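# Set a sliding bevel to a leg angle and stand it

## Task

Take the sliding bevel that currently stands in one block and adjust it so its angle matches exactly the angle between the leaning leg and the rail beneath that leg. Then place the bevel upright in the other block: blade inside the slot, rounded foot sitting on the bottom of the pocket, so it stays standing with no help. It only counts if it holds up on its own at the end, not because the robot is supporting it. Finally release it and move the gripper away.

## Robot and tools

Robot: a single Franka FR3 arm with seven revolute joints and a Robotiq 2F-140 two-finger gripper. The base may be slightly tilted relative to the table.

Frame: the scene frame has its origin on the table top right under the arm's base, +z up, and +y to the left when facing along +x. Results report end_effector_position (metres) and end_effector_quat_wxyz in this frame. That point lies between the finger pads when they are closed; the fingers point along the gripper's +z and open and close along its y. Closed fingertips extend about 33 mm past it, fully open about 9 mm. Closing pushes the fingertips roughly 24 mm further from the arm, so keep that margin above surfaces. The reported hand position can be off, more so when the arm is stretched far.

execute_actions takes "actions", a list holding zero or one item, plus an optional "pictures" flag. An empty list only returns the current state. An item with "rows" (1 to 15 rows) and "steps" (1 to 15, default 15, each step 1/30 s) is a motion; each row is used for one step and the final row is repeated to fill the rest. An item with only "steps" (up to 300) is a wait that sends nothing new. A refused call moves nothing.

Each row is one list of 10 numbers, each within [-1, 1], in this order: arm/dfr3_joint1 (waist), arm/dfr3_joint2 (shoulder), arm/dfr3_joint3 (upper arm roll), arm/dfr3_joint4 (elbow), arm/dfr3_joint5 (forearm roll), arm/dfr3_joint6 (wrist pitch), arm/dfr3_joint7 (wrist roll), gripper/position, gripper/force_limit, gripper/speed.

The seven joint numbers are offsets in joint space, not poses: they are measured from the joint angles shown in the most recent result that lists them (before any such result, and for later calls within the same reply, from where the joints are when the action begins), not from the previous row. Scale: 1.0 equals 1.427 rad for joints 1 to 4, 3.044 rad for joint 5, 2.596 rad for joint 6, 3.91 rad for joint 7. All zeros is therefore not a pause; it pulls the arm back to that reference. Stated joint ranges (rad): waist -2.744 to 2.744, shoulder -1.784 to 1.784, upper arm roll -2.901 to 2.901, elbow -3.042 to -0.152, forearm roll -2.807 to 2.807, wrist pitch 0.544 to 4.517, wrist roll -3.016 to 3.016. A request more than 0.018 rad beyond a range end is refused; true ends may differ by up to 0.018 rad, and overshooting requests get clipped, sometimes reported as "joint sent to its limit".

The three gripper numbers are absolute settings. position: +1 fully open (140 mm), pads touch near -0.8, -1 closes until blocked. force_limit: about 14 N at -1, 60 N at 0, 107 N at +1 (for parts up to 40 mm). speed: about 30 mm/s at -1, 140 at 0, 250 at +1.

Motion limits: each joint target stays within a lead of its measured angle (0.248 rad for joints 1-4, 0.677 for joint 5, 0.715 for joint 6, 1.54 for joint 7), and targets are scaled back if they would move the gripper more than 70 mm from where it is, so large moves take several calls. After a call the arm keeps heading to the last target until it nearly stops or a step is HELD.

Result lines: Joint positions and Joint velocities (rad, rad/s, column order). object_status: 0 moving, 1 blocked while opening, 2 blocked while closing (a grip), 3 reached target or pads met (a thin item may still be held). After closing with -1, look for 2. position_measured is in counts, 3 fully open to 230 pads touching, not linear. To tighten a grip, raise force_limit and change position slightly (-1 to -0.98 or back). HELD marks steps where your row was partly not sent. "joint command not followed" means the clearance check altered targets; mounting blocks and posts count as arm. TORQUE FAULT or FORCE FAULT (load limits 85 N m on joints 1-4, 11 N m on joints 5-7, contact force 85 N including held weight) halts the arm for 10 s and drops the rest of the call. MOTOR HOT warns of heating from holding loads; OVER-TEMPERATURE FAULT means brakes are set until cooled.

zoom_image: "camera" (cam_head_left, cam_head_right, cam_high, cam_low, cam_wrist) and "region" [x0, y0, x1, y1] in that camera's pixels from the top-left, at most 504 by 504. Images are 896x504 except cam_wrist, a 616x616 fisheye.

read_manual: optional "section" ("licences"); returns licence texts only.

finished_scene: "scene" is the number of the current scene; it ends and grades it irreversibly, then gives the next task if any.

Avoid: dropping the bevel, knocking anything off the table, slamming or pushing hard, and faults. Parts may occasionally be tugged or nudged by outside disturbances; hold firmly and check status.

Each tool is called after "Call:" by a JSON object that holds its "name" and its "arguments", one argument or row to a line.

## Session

Call:
{"name": "execute_actions", "arguments": {
  "actions": []
}}

Scene clock: 0.00 s of 4200.00 s.
end_effector_position=(+0.3652, -0.0076, +0.2772) position_measured=3 object_status=3 end_effector_quat_wxyz=(-0.090, +0.672, -0.446, -0.585)
Joint positions: [-0.321  0.515 -0.04  -1.648  0.433  0.959 -0.777]
Joint velocities: [-0.002  0.    -0.001 -0.002 -0.    -0.    -0.   ]

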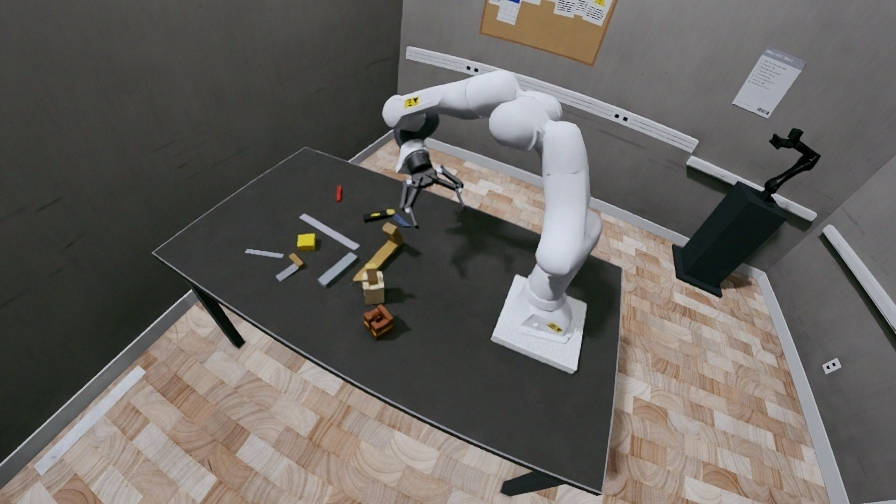

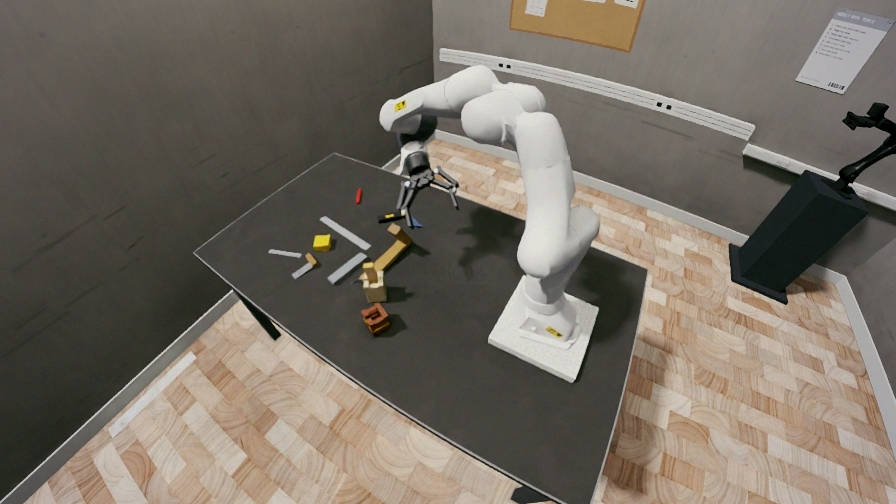

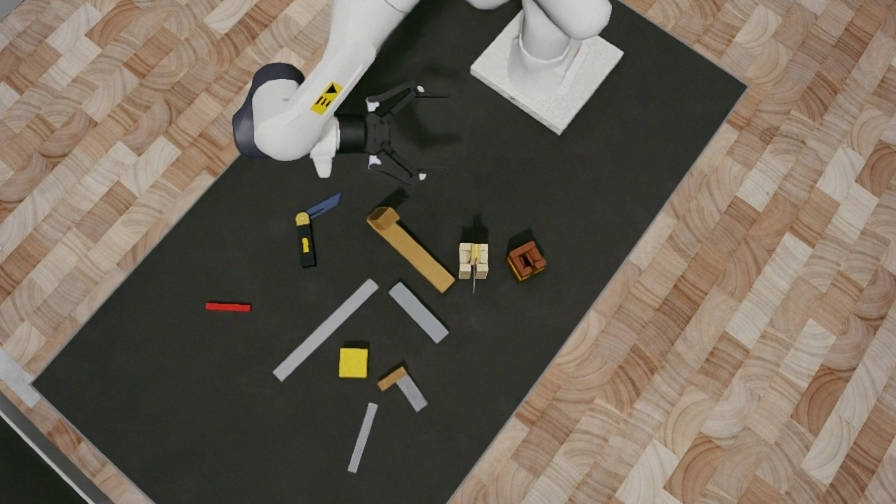

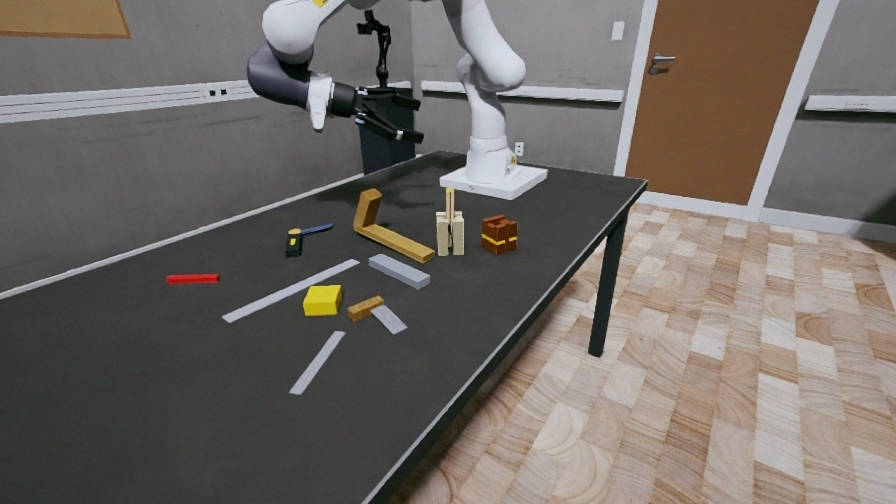

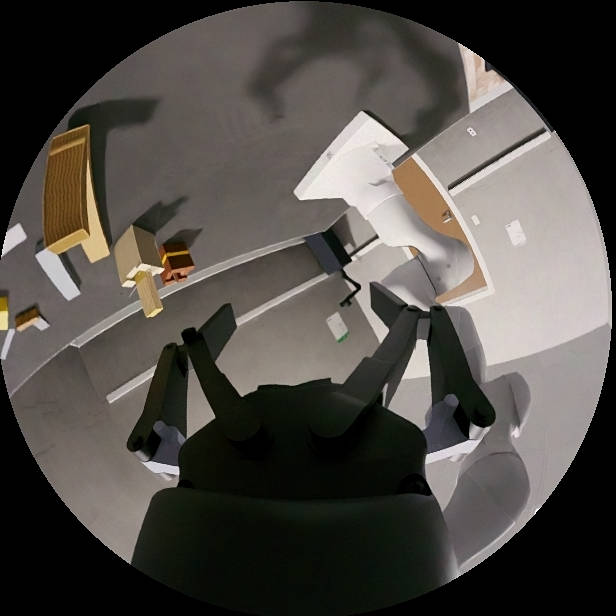

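Call:
{"name": "execute_actions", "arguments": {
  "actions": [
    {"rows":[[0.2,-0.409,0.028,0,-0.146,0.1,0.2,-0.1,0,0],[0.2,-0.409,0.028,0,-0.146,0.1,0.2,-0.1,0,0],[0.2,-0.409,0.028,0,-0.146,0.1,0.2,-0.1,0,0],[0.2,-0.409,0.028,0,-0.146,0.1,0.2,-0.1,0,0],[0.2,-0.409,0.028,0,-0.146,0.1,0.2,-0.1,0,0],[0.2,-0.409,0.028,0,-0.146,0.2,0.2,-0.1,0,0],[0.2,-0.409,0.028,0,-0.146,0.2,0.2,-0.1,0,0],[0.505,-0.409,0.028,-0.15,-0.146,0.448,0.531,-0.1,0,0]]}
  ],
  "pictures": false
}}

Call:
{"name": "execute_actions", "arguments": {
  "actions": [
    {"steps":25}
  ],
  "pictures": false
}}

Scene clock: 11.20 s of 4200.00 s.
end_effector_position=(+0.4779, +0.0834, +0.3480) position_measured=108 object_status=0 end_effector_quat_wxyz=(+0.078, +0.748, -0.651, -0.102)
Joint positions: [ 0.164  0.019  0.002 -1.765  0.046  1.529  0.007]
Joint velocities: [ 0.785 -0.339  0.018 -0.286 -0.123  1.105  1.403]
Steps of this call (steps 1 to 90: nothing new was sent; then 7.70 s passed at rest; steps 91 to 105: all 15 steps of this action). Readings (joint positions | what the end effector reports):
91: [-0.292 0.503 -0.052 -1.653 0.357 0.998 -0.706] | position_measured=3 object_status=0
92: [-0.238 0.475 -0.054 -1.660 0.263 1.039 -0.633] | position_measured=9 object_status=0
94: [-0.136 0.382 -0.026 -1.664 0.161 1.090 -0.527] | position_measured=24 object_status=0
98: [-0.031 0.182 0.005 -1.667 0.090 1.221 -0.372] | position_measured=55 object_status=0
105: the state above

Scene clock: 12.03 s of 4200.00 s.
end_effector_position=(+0.5908, +0.2316, +0.4086) position_measured=141 object_status=3 end_effector_quat_wxyz=(+0.160, -0.382, +0.910, -0.003)
Joint positions: [ 0.398 -0.069  0.001 -1.859 -0.009  2.108  1.159]
Joint velocities: [-0.    -0.    -0.    -0.002 -0.003  0.059  0.448]
Steps of this call (steps 1 to 25: the robot went on to your last target). Readings (joint positions | what the end effector reports):
1: [0.191 0.008 0.002 -1.775 0.041 1.567 0.056] | position_measured=115 object_status=0
2: [0.218 -0.002 0.002 -1.785 0.037 1.606 0.106] | position_measured=123 object_status=0
4: [0.267 -0.019 0.003 -1.804 0.029 1.682 0.211] | position_measured=138 object_status=0
8: [0.345 -0.046 0.005 -1.834 0.013 1.838 0.452] | position_measured=141 object_status=0
25: the state above

Call:
{"name": "execute_actions", "arguments": {
  "actions": [
    {"rows":[[0,0,0,-0.05,0,0.004,0.035,-0.1,0,0],[0,0,0,-0.1,0,0.004,0.035,-0.1,0,0],[0,0,0,-0.15,0,0.004,0.035,-0.1,0,0],[0,0,0,-0.2,0,0.004,0.035,-0.1,0,0],[0,0,0,-0.228,0,0.004,0.035,-0.1,0,0]]}
  ],
  "pictures": false
}}

Call:
{"name": "execute_actions", "arguments": {
  "actions": [
    {"steps":10}
  ]
}}

Call:
{"name": "zoom_image", "arguments": {
  "camera": "cam_wrist",
  "region": [200, 200, 420, 380]
}}

Call:
{"name": "zoom_image", "arguments": {
  "camera": "cam_low",
  "region": [340, 130, 530, 270]
}}

Scene clock: 17.33 s of 4200.00 s.
end_effector_position=(+0.4834, +0.1897, +0.2364) position_measured=141 object_status=3 end_effector_quat_wxyz=(+0.001, -0.325, +0.946, -0.001)
Joint positions: [ 0.398 -0.061  0.001 -2.182 -0.009  2.117  1.294]
Joint velocities: [ 0.    -0.032  0.    -0.024  0.    -0.     0.   ]
Steps of this call (steps 1 to 45: the robot went on to your last target; steps 46 to 110: nothing new was sent; then 1.13 s passed at rest; steps 111 to 125: all 15 steps of this action). Readings (joint positions | what the end effector reports):
111: [0.398 -0.073 0.001 -1.872 -0.009 2.120 1.294] | position_measured=141 object_status=3
112: [0.398 -0.080 0.001 -1.898 -0.009 2.122 1.294] | position_measured=141 object_status=3
114: [0.398 -0.082 0.001 -1.958 -0.009 2.122 1.294] | position_measured=141 object_status=3
118: [0.398 -0.076 0.001 -2.084 -0.009 2.122 1.294] | position_measured=141 object_status=3
125: the state above

Scene clock: 17.67 s of 4200.00 s.
end_effector_position=(+0.4841, +0.1899, +0.2396) position_measured=141 object_status=3 end_effector_quat_wxyz=(+0.004, -0.325, +0.946, -0.000)
Joint positions: [ 0.398 -0.067  0.001 -2.182 -0.009  2.117  1.294]
Joint velocities: [ 0.     0.001  0.    -0.001 -0.    -0.    -0.001]
Steps of this call (steps 1 to 10: the robot went on to your last target). Readings (joint positions | what the end effector reports):
1: [0.398 -0.062 0.001 -2.182 -0.009 2.117 1.294] | position_measured=141 object_status=3
2: [0.398 -0.064 0.001 -2.182 -0.009 2.117 1.294] | position_measured=141 object_status=3
4: [0.398 -0.066 0.001 -2.182 -0.009 2.117 1.294] | position_measured=141 object_status=3
8: [0.398 -0.067 0.001 -2.182 -0.009 2.117 1.294] | position_measured=141 object_status=3
10: the state above

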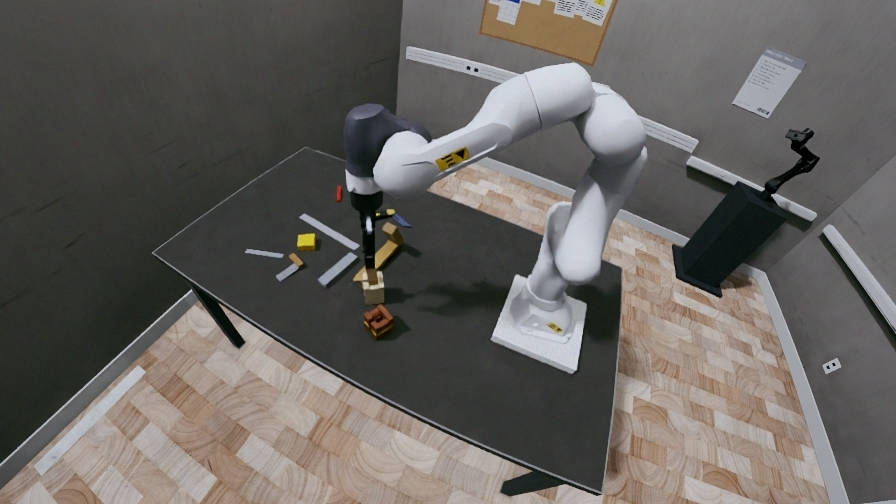

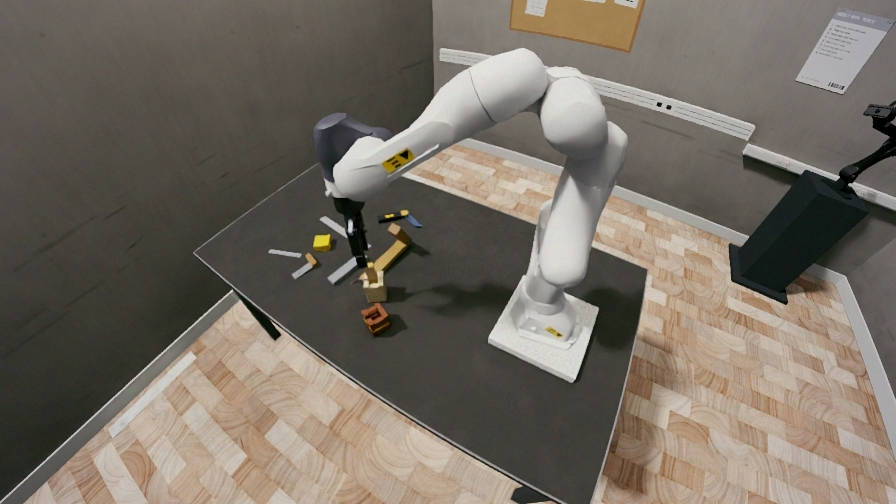

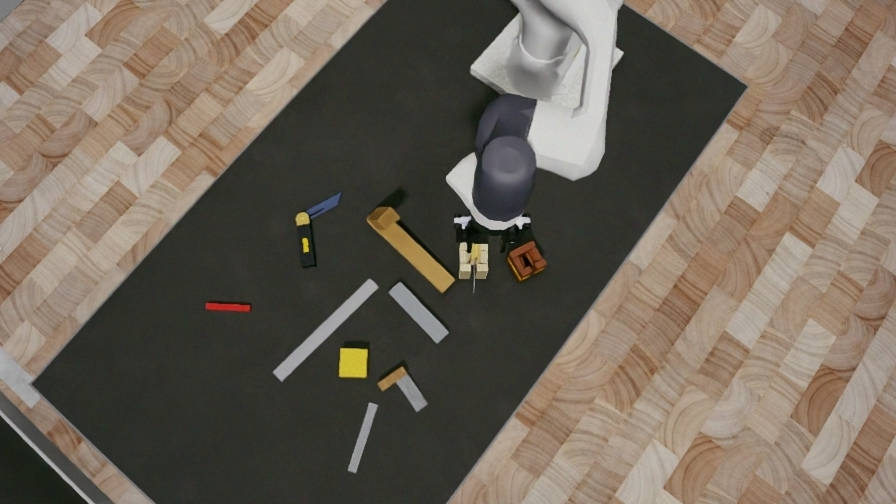

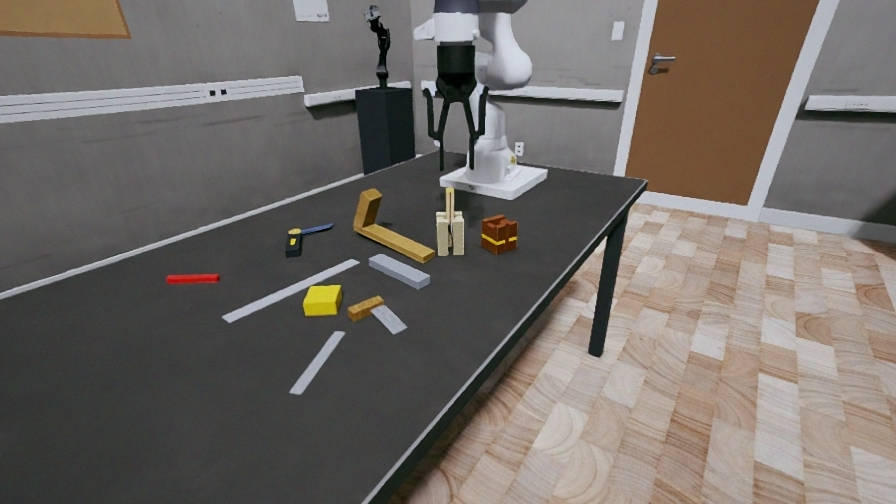

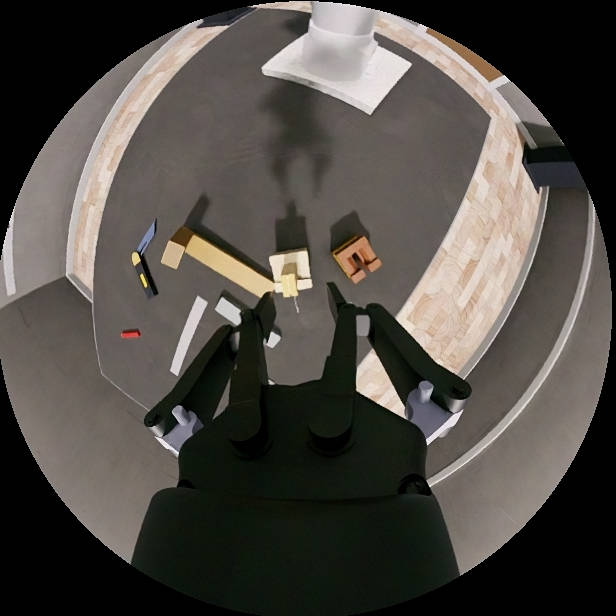

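Region (200, 200, 420, 380) of cam_wrist's 616x616 image, scaled by 2.291, with more detail than that image has; it fills the top 412 rows of this view, and the rest is white.

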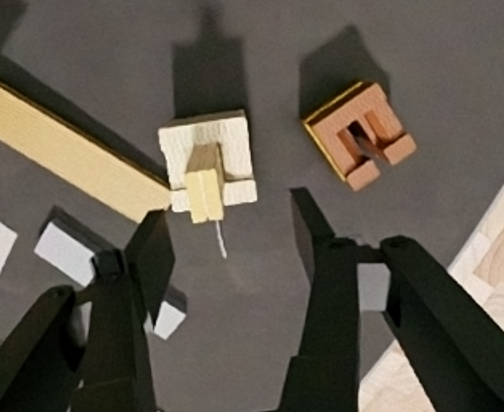

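Region (340, 130, 530, 270) of cam_low's 896x504 image, scaled by 2.653, with more detail than that image has; it fills the top 371 rows of this view, and the rest is white.

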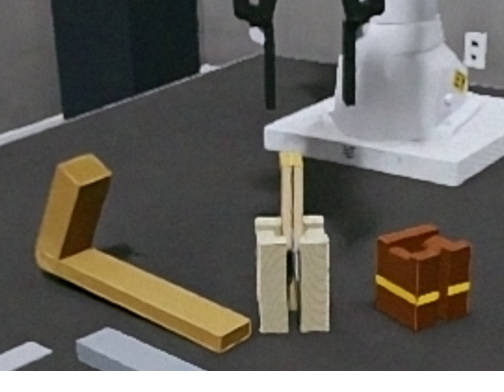

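Call:
{"name": "execute_actions", "arguments": {
  "actions": [
    {"rows":[[-0.01,0,0,0,0,0.01,-0.008,-0.1,0,0],[-0.019,0.007,0,-0.002,0,0.02,-0.008,-0.1,0,0],[-0.019,0.014,0,-0.005,0,0.03,-0.008,-0.1,0,0],[-0.019,0.022,0,-0.008,0,0.036,-0.008,-0.1,0,0],[-0.019,0.03,0,-0.012,0,0.042,-0.008,-0.1,0,0],[-0.019,0.038,0,-0.016,0,0.048,-0.008,-0.1,0,0],[-0.019,0.046,0,-0.02,0,0.054,-0.008,-0.1,0,0],[-0.019,0.054,0,-0.023,0,0.06,-0.008,-0.1,0,0],[-0.019,0.062,0,-0.026,0,0.066,-0.008,-0.1,0,0],[-0.019,0.07,0,-0.029,0,0.069,-0.008,-0.1,0,0],[-0.019,0.078,0,-0.032,0,0.069,-0.008,-0.1,0,0],[-0.019,0.085,0,-0.034,0,0.069,-0.008,-0.1,0,0],[-0.019,0.091,0,-0.0365,0,0.069,-0.008,-0.1,0,0]]}
  ],
  "pictures": false
}}

Call:
{"name": "execute_actions", "arguments": {
  "actions": [
    {"steps":15}
  ]
}}

Call:
{"name": "zoom_image", "arguments": {
  "camera": "cam_wrist",
  "region": [200, 200, 420, 380]
}}

Call:
{"name": "zoom_image", "arguments": {
  "camera": "cam_low",
  "region": [410, 160, 500, 265]
}}

Call:
{"name": "zoom_image", "arguments": {
  "camera": "cam_head_left",
  "region": [335, 235, 410, 310]
}}

Scene clock: 29.27 s of 4200.00 s.
end_effector_position=(+0.4937, +0.1802, +0.1660) position_measured=141 object_status=3 end_effector_quat_wxyz=(-0.007, -0.323, +0.946, -0.000)
Joint positions: [ 0.373  0.057  0.001 -2.231 -0.009  2.269  1.274]
Joint velocities: [-0.     0.176 -0.001 -0.081  0.001  0.117 -0.017]
Steps of this call (steps 1 to 15: the robot went on to your last target; steps 16 to 90: nothing new was sent; then 8.10 s passed at rest; steps 91 to 105: all 15 steps of this action). Readings (joint positions | what the end effector reports):
91: [0.396 -0.067 0.002 -2.183 -0.009 2.121 1.292] | position_measured=141 object_status=3
92: [0.391 -0.066 0.003 -2.183 -0.009 2.128 1.290] | position_measured=141 object_status=3
94: [0.381 -0.058 0.003 -2.184 -0.009 2.151 1.285] | position_measured=141 object_status=3
98: [0.373 -0.020 0.001 -2.200 -0.009 2.205 1.279] | position_measured=141 object_status=3
105: the state above

Scene clock: 29.77 s of 4200.00 s.
end_effector_position=(+0.4972, +0.1816, +0.1625) position_measured=141 object_status=3 end_effector_quat_wxyz=(-0.001, -0.325, +0.946, -0.000)
Joint positions: [ 0.373  0.064  0.001 -2.234 -0.009  2.291  1.27 ]
Joint velocities: [-0.002 -0.    -0.003 -0.001  0.001  0.007 -0.005]
Steps of this call (steps 1 to 15: the robot went on to your last target). Readings (joint positions | what the end effector reports):
1: [0.373 0.061 0.001 -2.233 -0.009 2.273 1.273] | position_measured=141 object_status=3
2: [0.373 0.064 0.001 -2.234 -0.009 2.276 1.273] | position_measured=141 object_status=3
4: [0.373 0.064 0.001 -2.234 -0.009 2.281 1.272] | position_measured=141 object_status=3
8: [0.373 0.064 0.001 -2.234 -0.009 2.287 1.271] | position_measured=141 object_status=3
15: the state above

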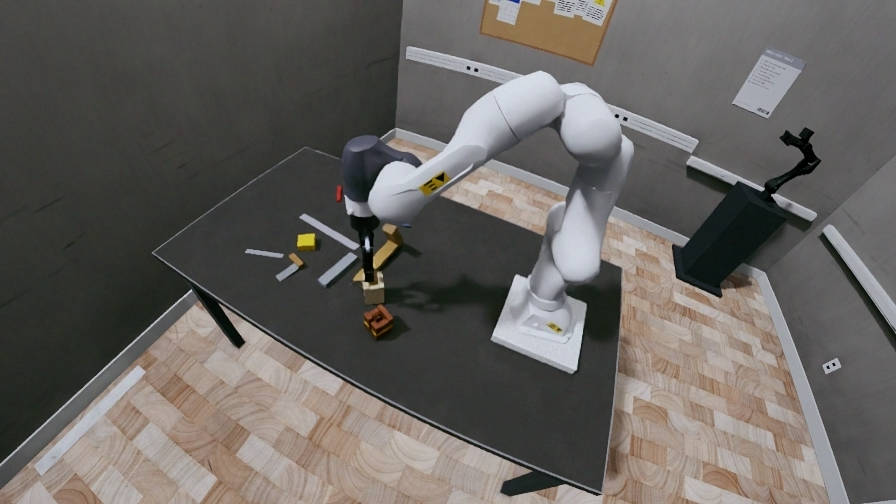

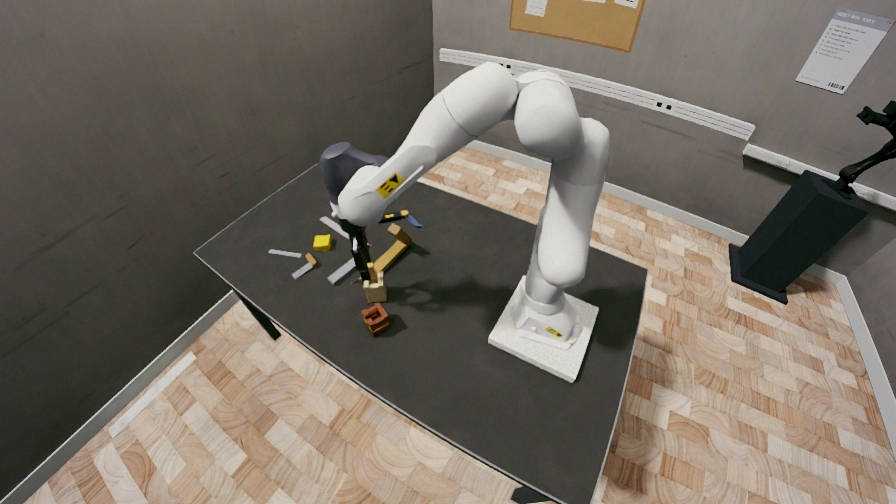

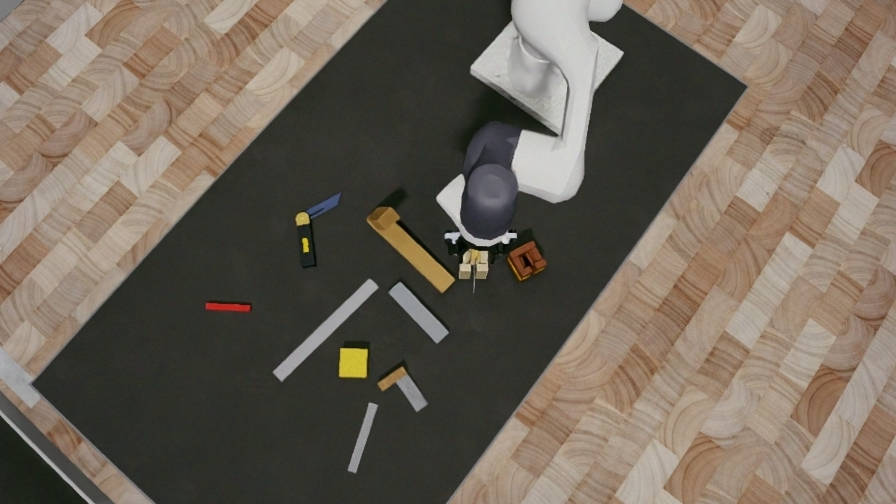

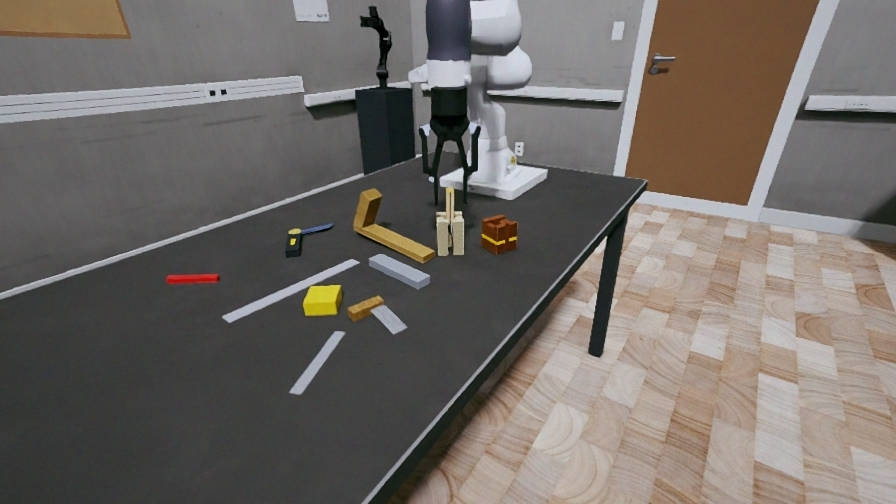

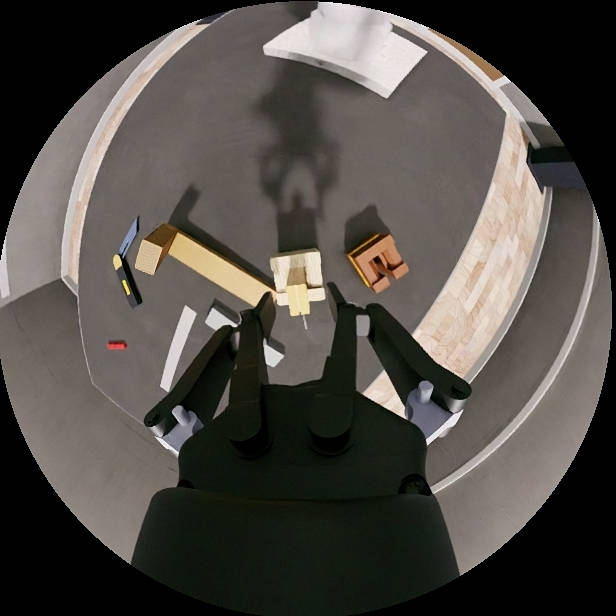

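Region (200, 200, 420, 380) of cam_wrist's 616x616 image, scaled by 2.291, with more detail than that image has; it fills the top 412 rows of this view, and the rest is white.

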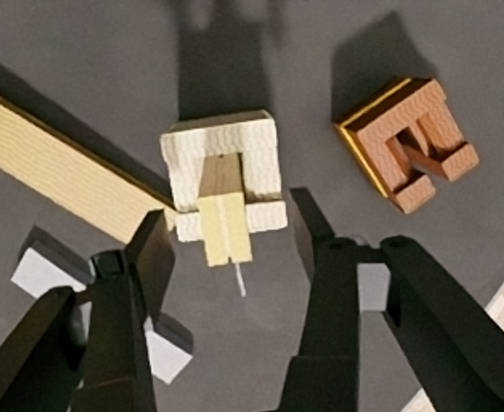

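Region (410, 160, 500, 265) of cam_low's 896x504 image, scaled by 4.800, with more detail than that image has; it fills the left 432 columns of this view, and the rest is white.

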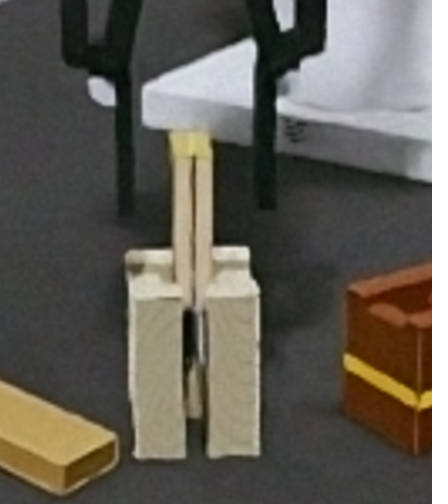

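Region (335, 235, 410, 310) of cam_head_left's 896x504 image, scaled by 6.720, with more detail than that image has.

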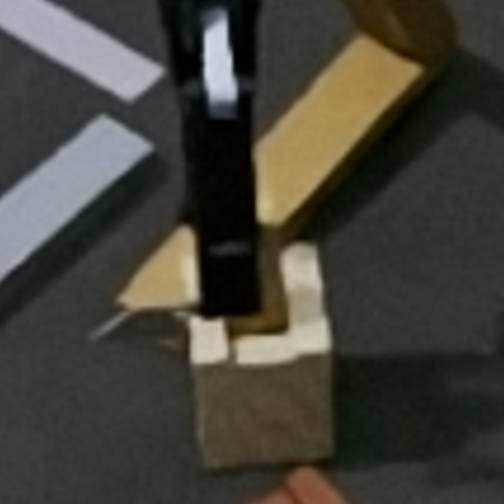

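Call:
{"name": "execute_actions", "arguments": {
  "actions": [
    {"rows":[[-0.004,0,0,0,0,0,0,-1,0,-0.4]]}
  ],
  "pictures": false
}}

Call:
{"name": "execute_actions", "arguments": {
  "actions": [
    {"steps":10}
  ],
  "pictures": false
}}

Call:
{"name": "execute_actions", "arguments": {
  "actions": [
    {"rows":[[0,-0.005,0,0.004,0,-0.01,0,-1,0,0],[0,-0.01,0,0.008,0,-0.02,0,-1,0,0],[0,-0.016,0,0.012,0,-0.027,0,-1,0,0],[0,-0.022,0,0.016,0,-0.034,0,-1,0,0],[0,-0.028,0,0.021,0,-0.041,0,-1,0,0],[0,-0.034,0,0.026,0,-0.048,0,-1,0,0],[0,-0.04,0,0.031,0,-0.055,0,-1,0,0],[0,-0.046,0,0.036,0,-0.062,0,-1,0,0],[0,-0.052,0,0.042,0,-0.069,0,-1,0,0],[0,-0.057,0,0.048,0,-0.076,0,-1,0,0],[0,-0.062,0,0.054,0,-0.08,0,-1,0,0],[0,-0.068,0,0.061,0,-0.08,0,-1,0,0],[0,-0.075,0,0.069,0,-0.08,0,-1,0,0]]}
  ],
  "pictures": false
}}

Call:
{"name": "execute_actions", "arguments": {
  "actions": [
    {"steps":15}
  ]
}}

Call:
{"name": "zoom_image", "arguments": {
  "camera": "cam_low",
  "region": [340, 140, 500, 270]
}}

Scene clock: 36.23 s of 4200.00 s.
end_effector_position=(+0.4983, +0.1799, +0.1628) position_measured=207 object_status=0 end_effector_quat_wxyz=(-0.000, -0.324, +0.946, -0.000)
Joint positions: [ 0.369  0.064  0.001 -2.234 -0.009  2.292  1.269]
Joint velocities: [ 0.001 -0.001 -0.001 -0.001 -0.     0.     0.001]
Steps of this call (steps 1 to 15: the robot went on to your last target; steps 16 to 90: nothing new was sent; then 2.97 s passed at rest; steps 91 to 105: all 15 steps of this action). Readings (joint positions | what the end effector reports):
91: [0.372 0.064 0.001 -2.234 -0.009 2.293 1.269] | position_measured=141 object_status=0
92: [0.371 0.064 0.001 -2.234 -0.009 2.293 1.269] | position_measured=146 object_status=0
94: [0.370 0.064 0.001 -2.234 -0.009 2.293 1.269] | position_measured=156 object_status=0
98: [0.369 0.064 0.001 -2.234 -0.009 2.293 1.269] | position_measured=177 object_status=0
105: the state above

Scene clock: 36.57 s of 4200.00 s.
end_effector_position=(+0.4983, +0.1799, +0.1628) position_measured=207 object_status=2 end_effector_quat_wxyz=(-0.000, -0.324, +0.946, -0.000)
Joint positions: [ 0.369  0.064  0.001 -2.234 -0.009  2.292  1.269]
Joint velocities: [ 0.001 -0.     0.    -0.001 -0.     0.001  0.001]
Steps of this call (steps 1 to 10: the robot went on to your last target). Readings (joint positions | what the end effector reports):
1: [0.369 0.064 0.001 -2.234 -0.009 2.292 1.269] | position_measured=207 object_status=0
2: [0.369 0.064 0.001 -2.234 -0.009 2.292 1.269] | position_measured=207 object_status=0
4: [0.369 0.064 0.001 -2.234 -0.009 2.292 1.269] | position_measured=207 object_status=2
8: [0.369 0.064 0.001 -2.234 -0.009 2.292 1.269] | position_measured=207 object_status=2
10: the state above

Scene clock: 37.07 s of 4200.00 s.
end_effector_position=(+0.5022, +0.1803, +0.2401) position_measured=207 object_status=2 end_effector_quat_wxyz=(+0.008, -0.323, +0.946, -0.000)
Joint positions: [ 0.369 -0.036  0.001 -2.146 -0.009  2.122  1.269]
Joint velocities: [-0.001 -0.182 -0.     0.165 -0.001 -0.175  0.003]
Steps of this call (steps 1 to 15: all 15 steps of this action). Readings (joint positions | what the end effector reports):
1: [0.369 0.063 0.001 -2.234 -0.009 2.290 1.269] | position_measured=207 object_status=2
2: [0.369 0.062 0.001 -2.231 -0.009 2.285 1.269] | position_measured=207 object_status=2
4: [0.369 0.053 0.001 -2.224 -0.009 2.268 1.269] | position_measured=207 object_status=2
8: [0.369 0.020 0.001 -2.201 -0.009 2.209 1.269] | position_measured=207 object_status=2
15: the state above

Scene clock: 37.57 s of 4200.00 s.
end_effector_position=(+0.4974, +0.1785, +0.2457) position_measured=207 object_status=2 end_effector_quat_wxyz=(+0.001, -0.323, +0.946, -0.001)
Joint positions: [ 0.369 -0.044  0.001 -2.137 -0.009  2.09   1.269]
Joint velocities: [ 0.     0.    -0.     0.002 -0.001 -0.011  0.003]
Steps of this call (steps 1 to 15: the robot went on to your last target). Readings (joint positions | what the end effector reports):
1: [0.369 -0.041 0.001 -2.142 -0.009 2.116 1.269] | position_measured=207 object_status=2
2: [0.369 -0.044 0.001 -2.139 -0.009 2.112 1.269] | position_measured=207 object_status=2
4: [0.369 -0.045 0.001 -2.137 -0.009 2.105 1.269] | position_measured=207 object_status=2
8: [0.369 -0.044 0.001 -2.137 -0.009 2.096 1.269] | position_measured=207 object_status=2
15: the state above

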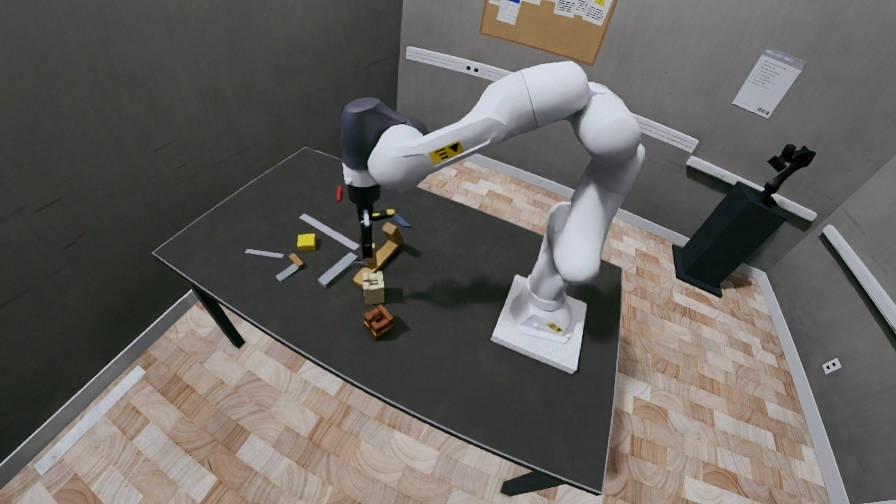

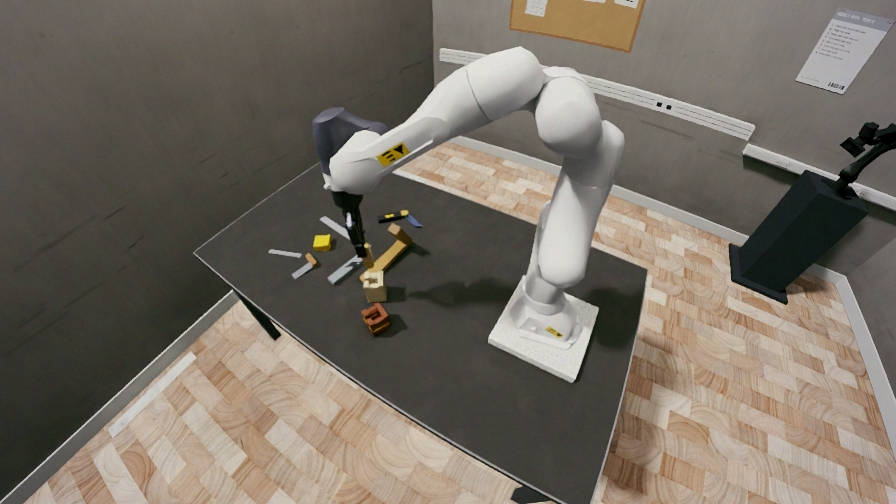

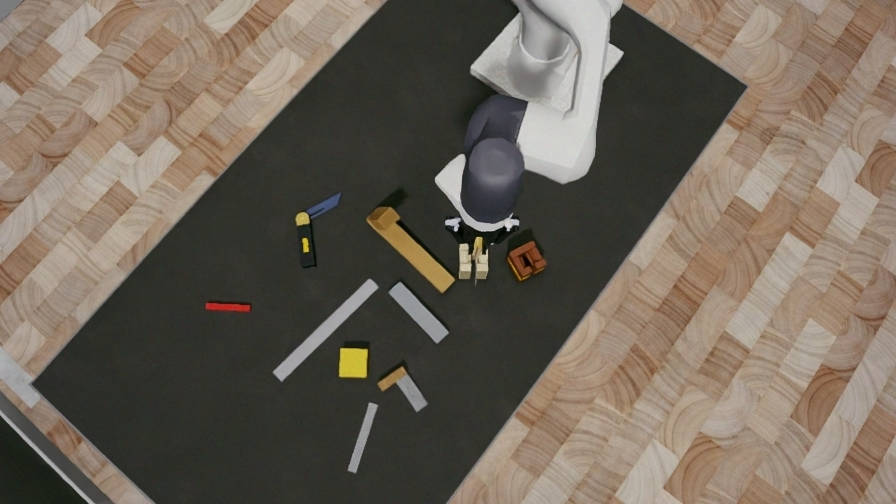

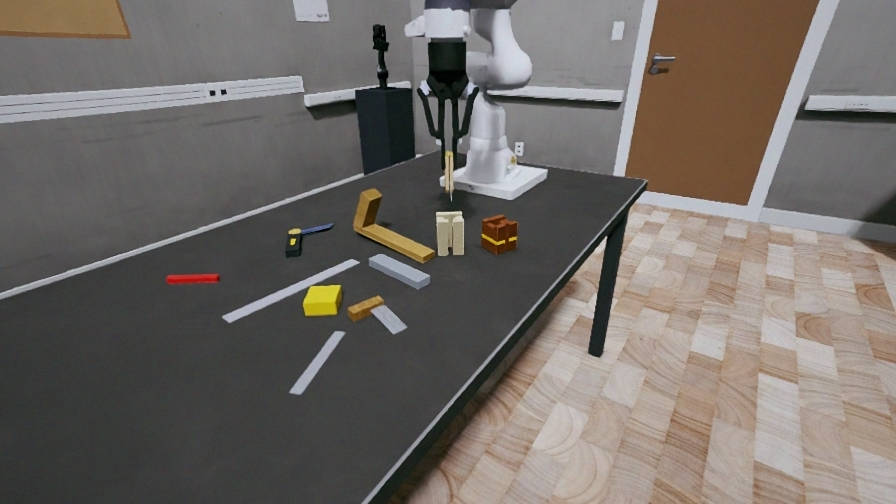

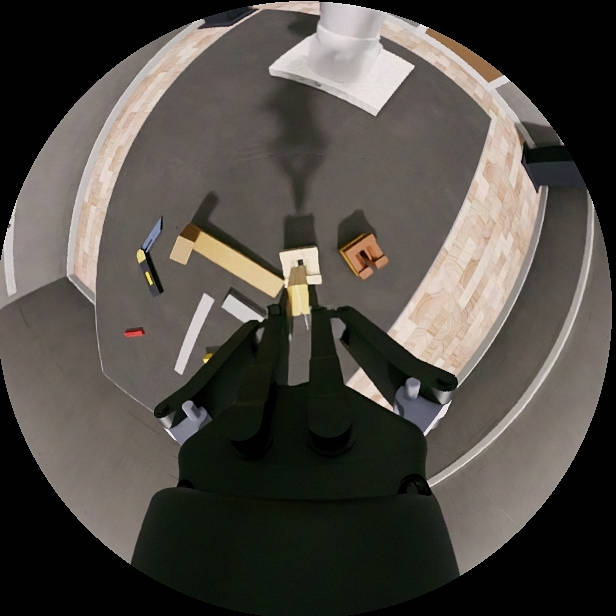

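Region (340, 140, 500, 270) of cam_low's 896x504 image, scaled by 3.150, with more detail than that image has; it fills the top 410 rows of this view, and the rest is white.

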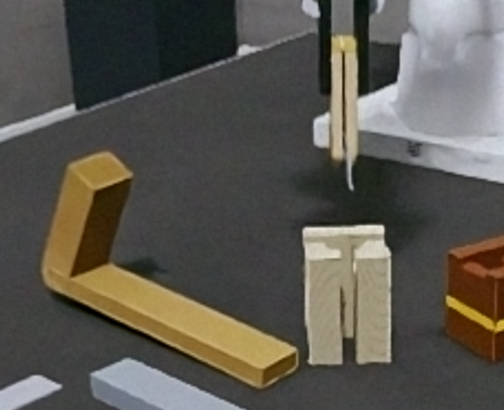

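Call:
{"name": "execute_actions", "arguments": {
  "actions": [
    {"rows":[[-0.03,0,0,0.02,-0.03,0,-0.1,-1,0,0],[-0.06,0,0,0.042,-0.06,0,-0.212,-1,0,0],[-0.095,0,0,0.042,-0.09,0,-0.212,-1,0,0],[-0.095,0,0,0.042,-0.113,0.003,-0.212,-1,0,0],[-0.095,0,0,0.042,-0.113,0.003,-0.212,-1,0,0],[-0.095,0,0,0.042,-0.113,0.003,-0.212,-1,0,0],[-0.095,0,0,0.042,-0.113,0.003,-0.212,-1,0,0],[-0.095,0,0,0.042,-0.113,0.003,-0.212,-1,0,0],[-0.095,0,0,0.042,-0.113,0.003,-0.212,-1,0,0],[-0.095,0.02,0,0.042,-0.113,0.003,-0.212,-1,0,0],[-0.095,0.04,0,0.042,-0.113,0.003,-0.212,-1,0,0],[-0.095,0.06,0,0.042,-0.113,0.003,-0.212,-1,0,0],[-0.095,0.08,0,0.042,-0.113,0.003,-0.212,-1,0,0],[-0.095,0.1,0,0.042,-0.113,0.003,-0.212,-1,0,0],[-0.095,0.118,0,0.042,-0.113,0.003,-0.212,-1,0,0]]}
  ],
  "pictures": false
}}

Call:
{"name": "execute_actions", "arguments": {
  "actions": [
    {"steps":30}
  ]
}}

Call:
{"name": "zoom_image", "arguments": {
  "camera": "cam_low",
  "region": [340, 150, 460, 270]
}}

Call:
{"name": "zoom_image", "arguments": {
  "camera": "cam_wrist",
  "region": [220, 190, 380, 380]
}}

Scene clock: 51.27 s of 4200.00 s.
end_effector_position=(+0.5577, +0.0404, +0.2321) position_measured=207 object_status=2 end_effector_quat_wxyz=(-0.061, -0.601, +0.787, -0.127)
Joint positions: [ 0.233  0.056 -0.002 -2.072 -0.337  2.096  0.653]
Joint velocities: [ 0.     0.854  0.016 -0.014 -0.109  0.001 -0.689]
Steps of this call (steps 1 to 15: the robot went on to your last target; steps 16 to 90: nothing new was sent; then 10.20 s passed at rest; steps 91 to 105: all 15 steps of this action). Readings (joint positions | what the end effector reports):
91: [0.363 -0.040 0.006 -2.133 -0.027 2.088 1.234] | position_measured=207 object_status=2
92: [0.350 -0.039 0.009 -2.123 -0.055 2.088 1.175] | position_measured=207 object_status=2
94: [0.316 -0.040 0.009 -2.108 -0.118 2.088 1.091] | position_measured=207 object_status=2
98: [0.255 -0.042 0.003 -2.087 -0.257 2.091 0.893] | position_measured=207 object_status=2
105: the state above

Scene clock: 52.27 s of 4200.00 s.
end_effector_position=(+0.5457, +0.0410, +0.1914) position_measured=207 object_status=2 end_effector_quat_wxyz=(+0.106, +0.685, -0.713, +0.106)
Joint positions: [ 0.236  0.126  0.004 -2.079 -0.348  2.1    0.454]
Joint velocities: [ 0.    -0.001  0.001  0.    -0.001  0.    -0.025]
Steps of this call (steps 1 to 30: the robot went on to your last target). Readings (joint positions | what the end effector reports):
1: [0.233 0.083 -0.001 -2.074 -0.340 2.096 0.631] | position_measured=207 object_status=2
2: [0.233 0.103 -0.001 -2.077 -0.343 2.096 0.612] | position_measured=207 object_status=2
4: [0.237 0.121 0.003 -2.078 -0.345 2.100 0.579] | position_measured=207 object_status=2
8: [0.236 0.126 0.004 -2.079 -0.347 2.100 0.531] | position_measured=207 object_status=2
30: the state above

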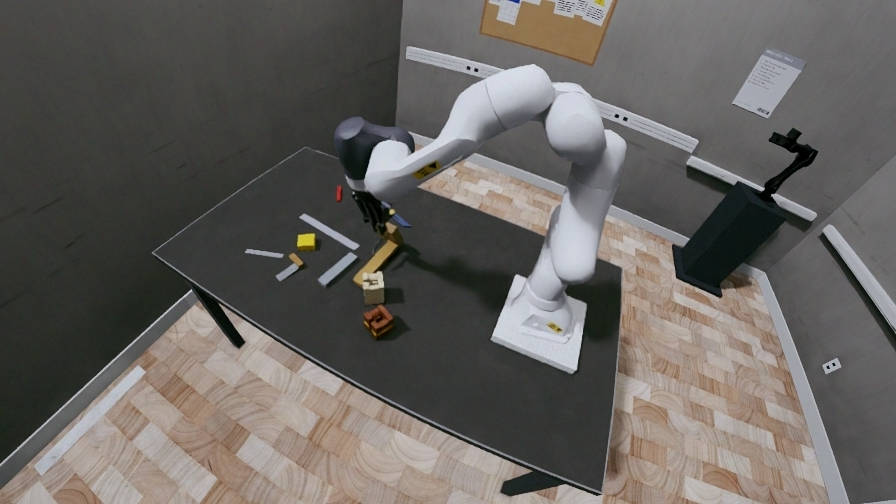

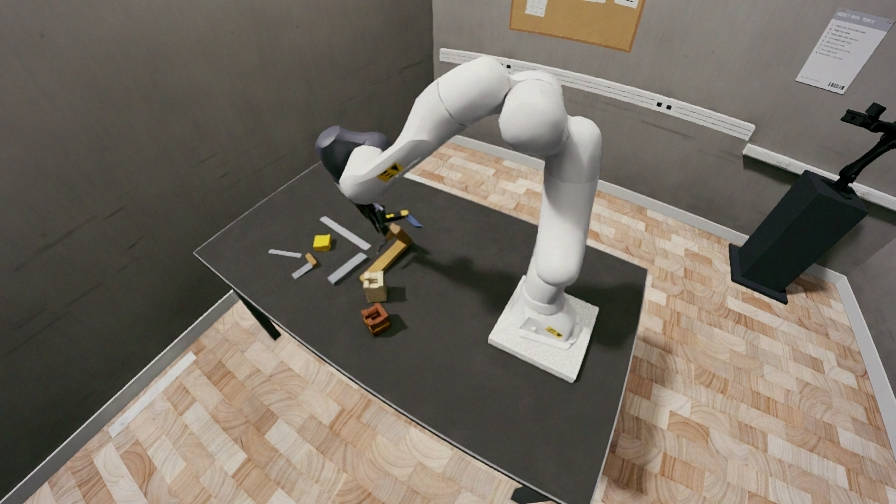

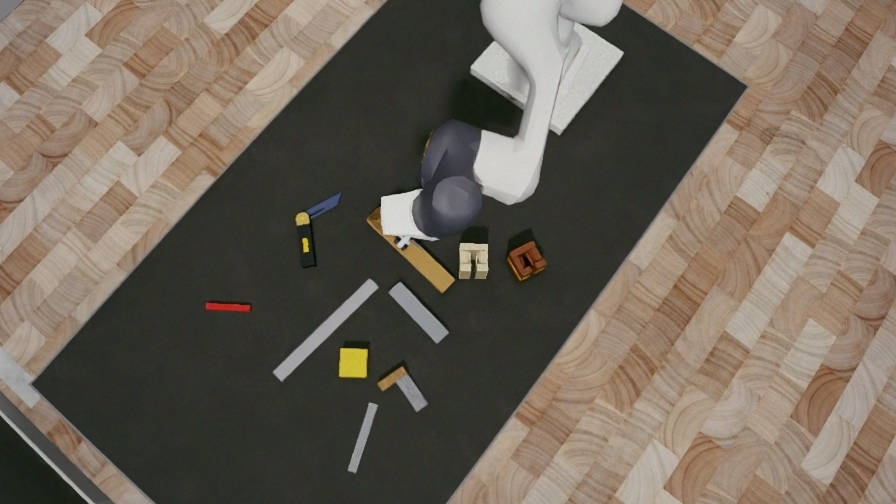

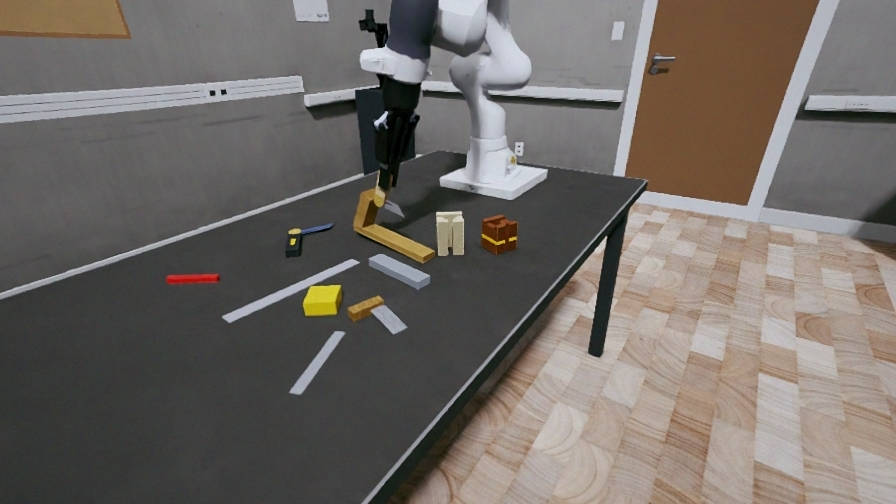

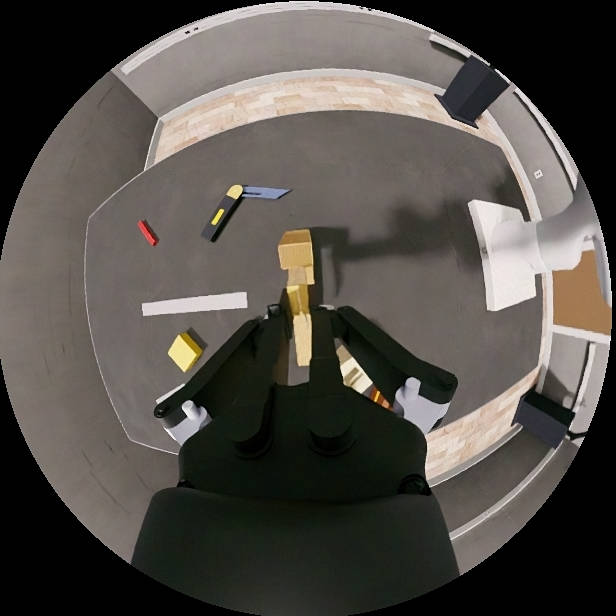

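Region (340, 150, 460, 270) of cam_low's 896x504 image, scaled by 4.200, with more detail than that image has.

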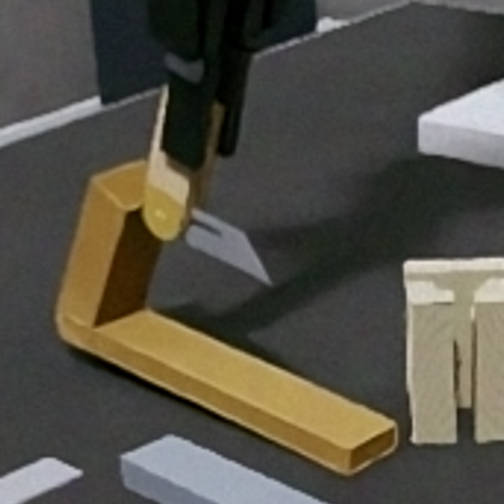

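Region (220, 190, 380, 380) of cam_wrist's 616x616 image, scaled by 2.653, with more detail than that image has; it fills the left 424 columns of this view, and the rest is white.

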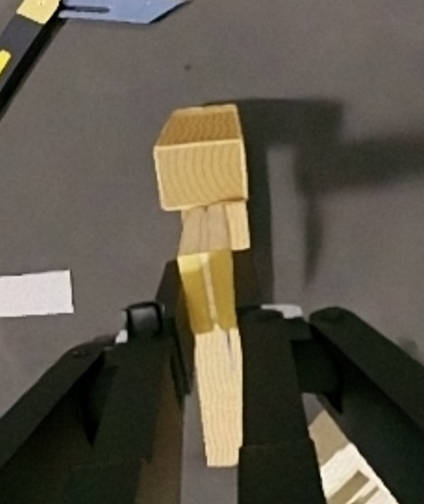

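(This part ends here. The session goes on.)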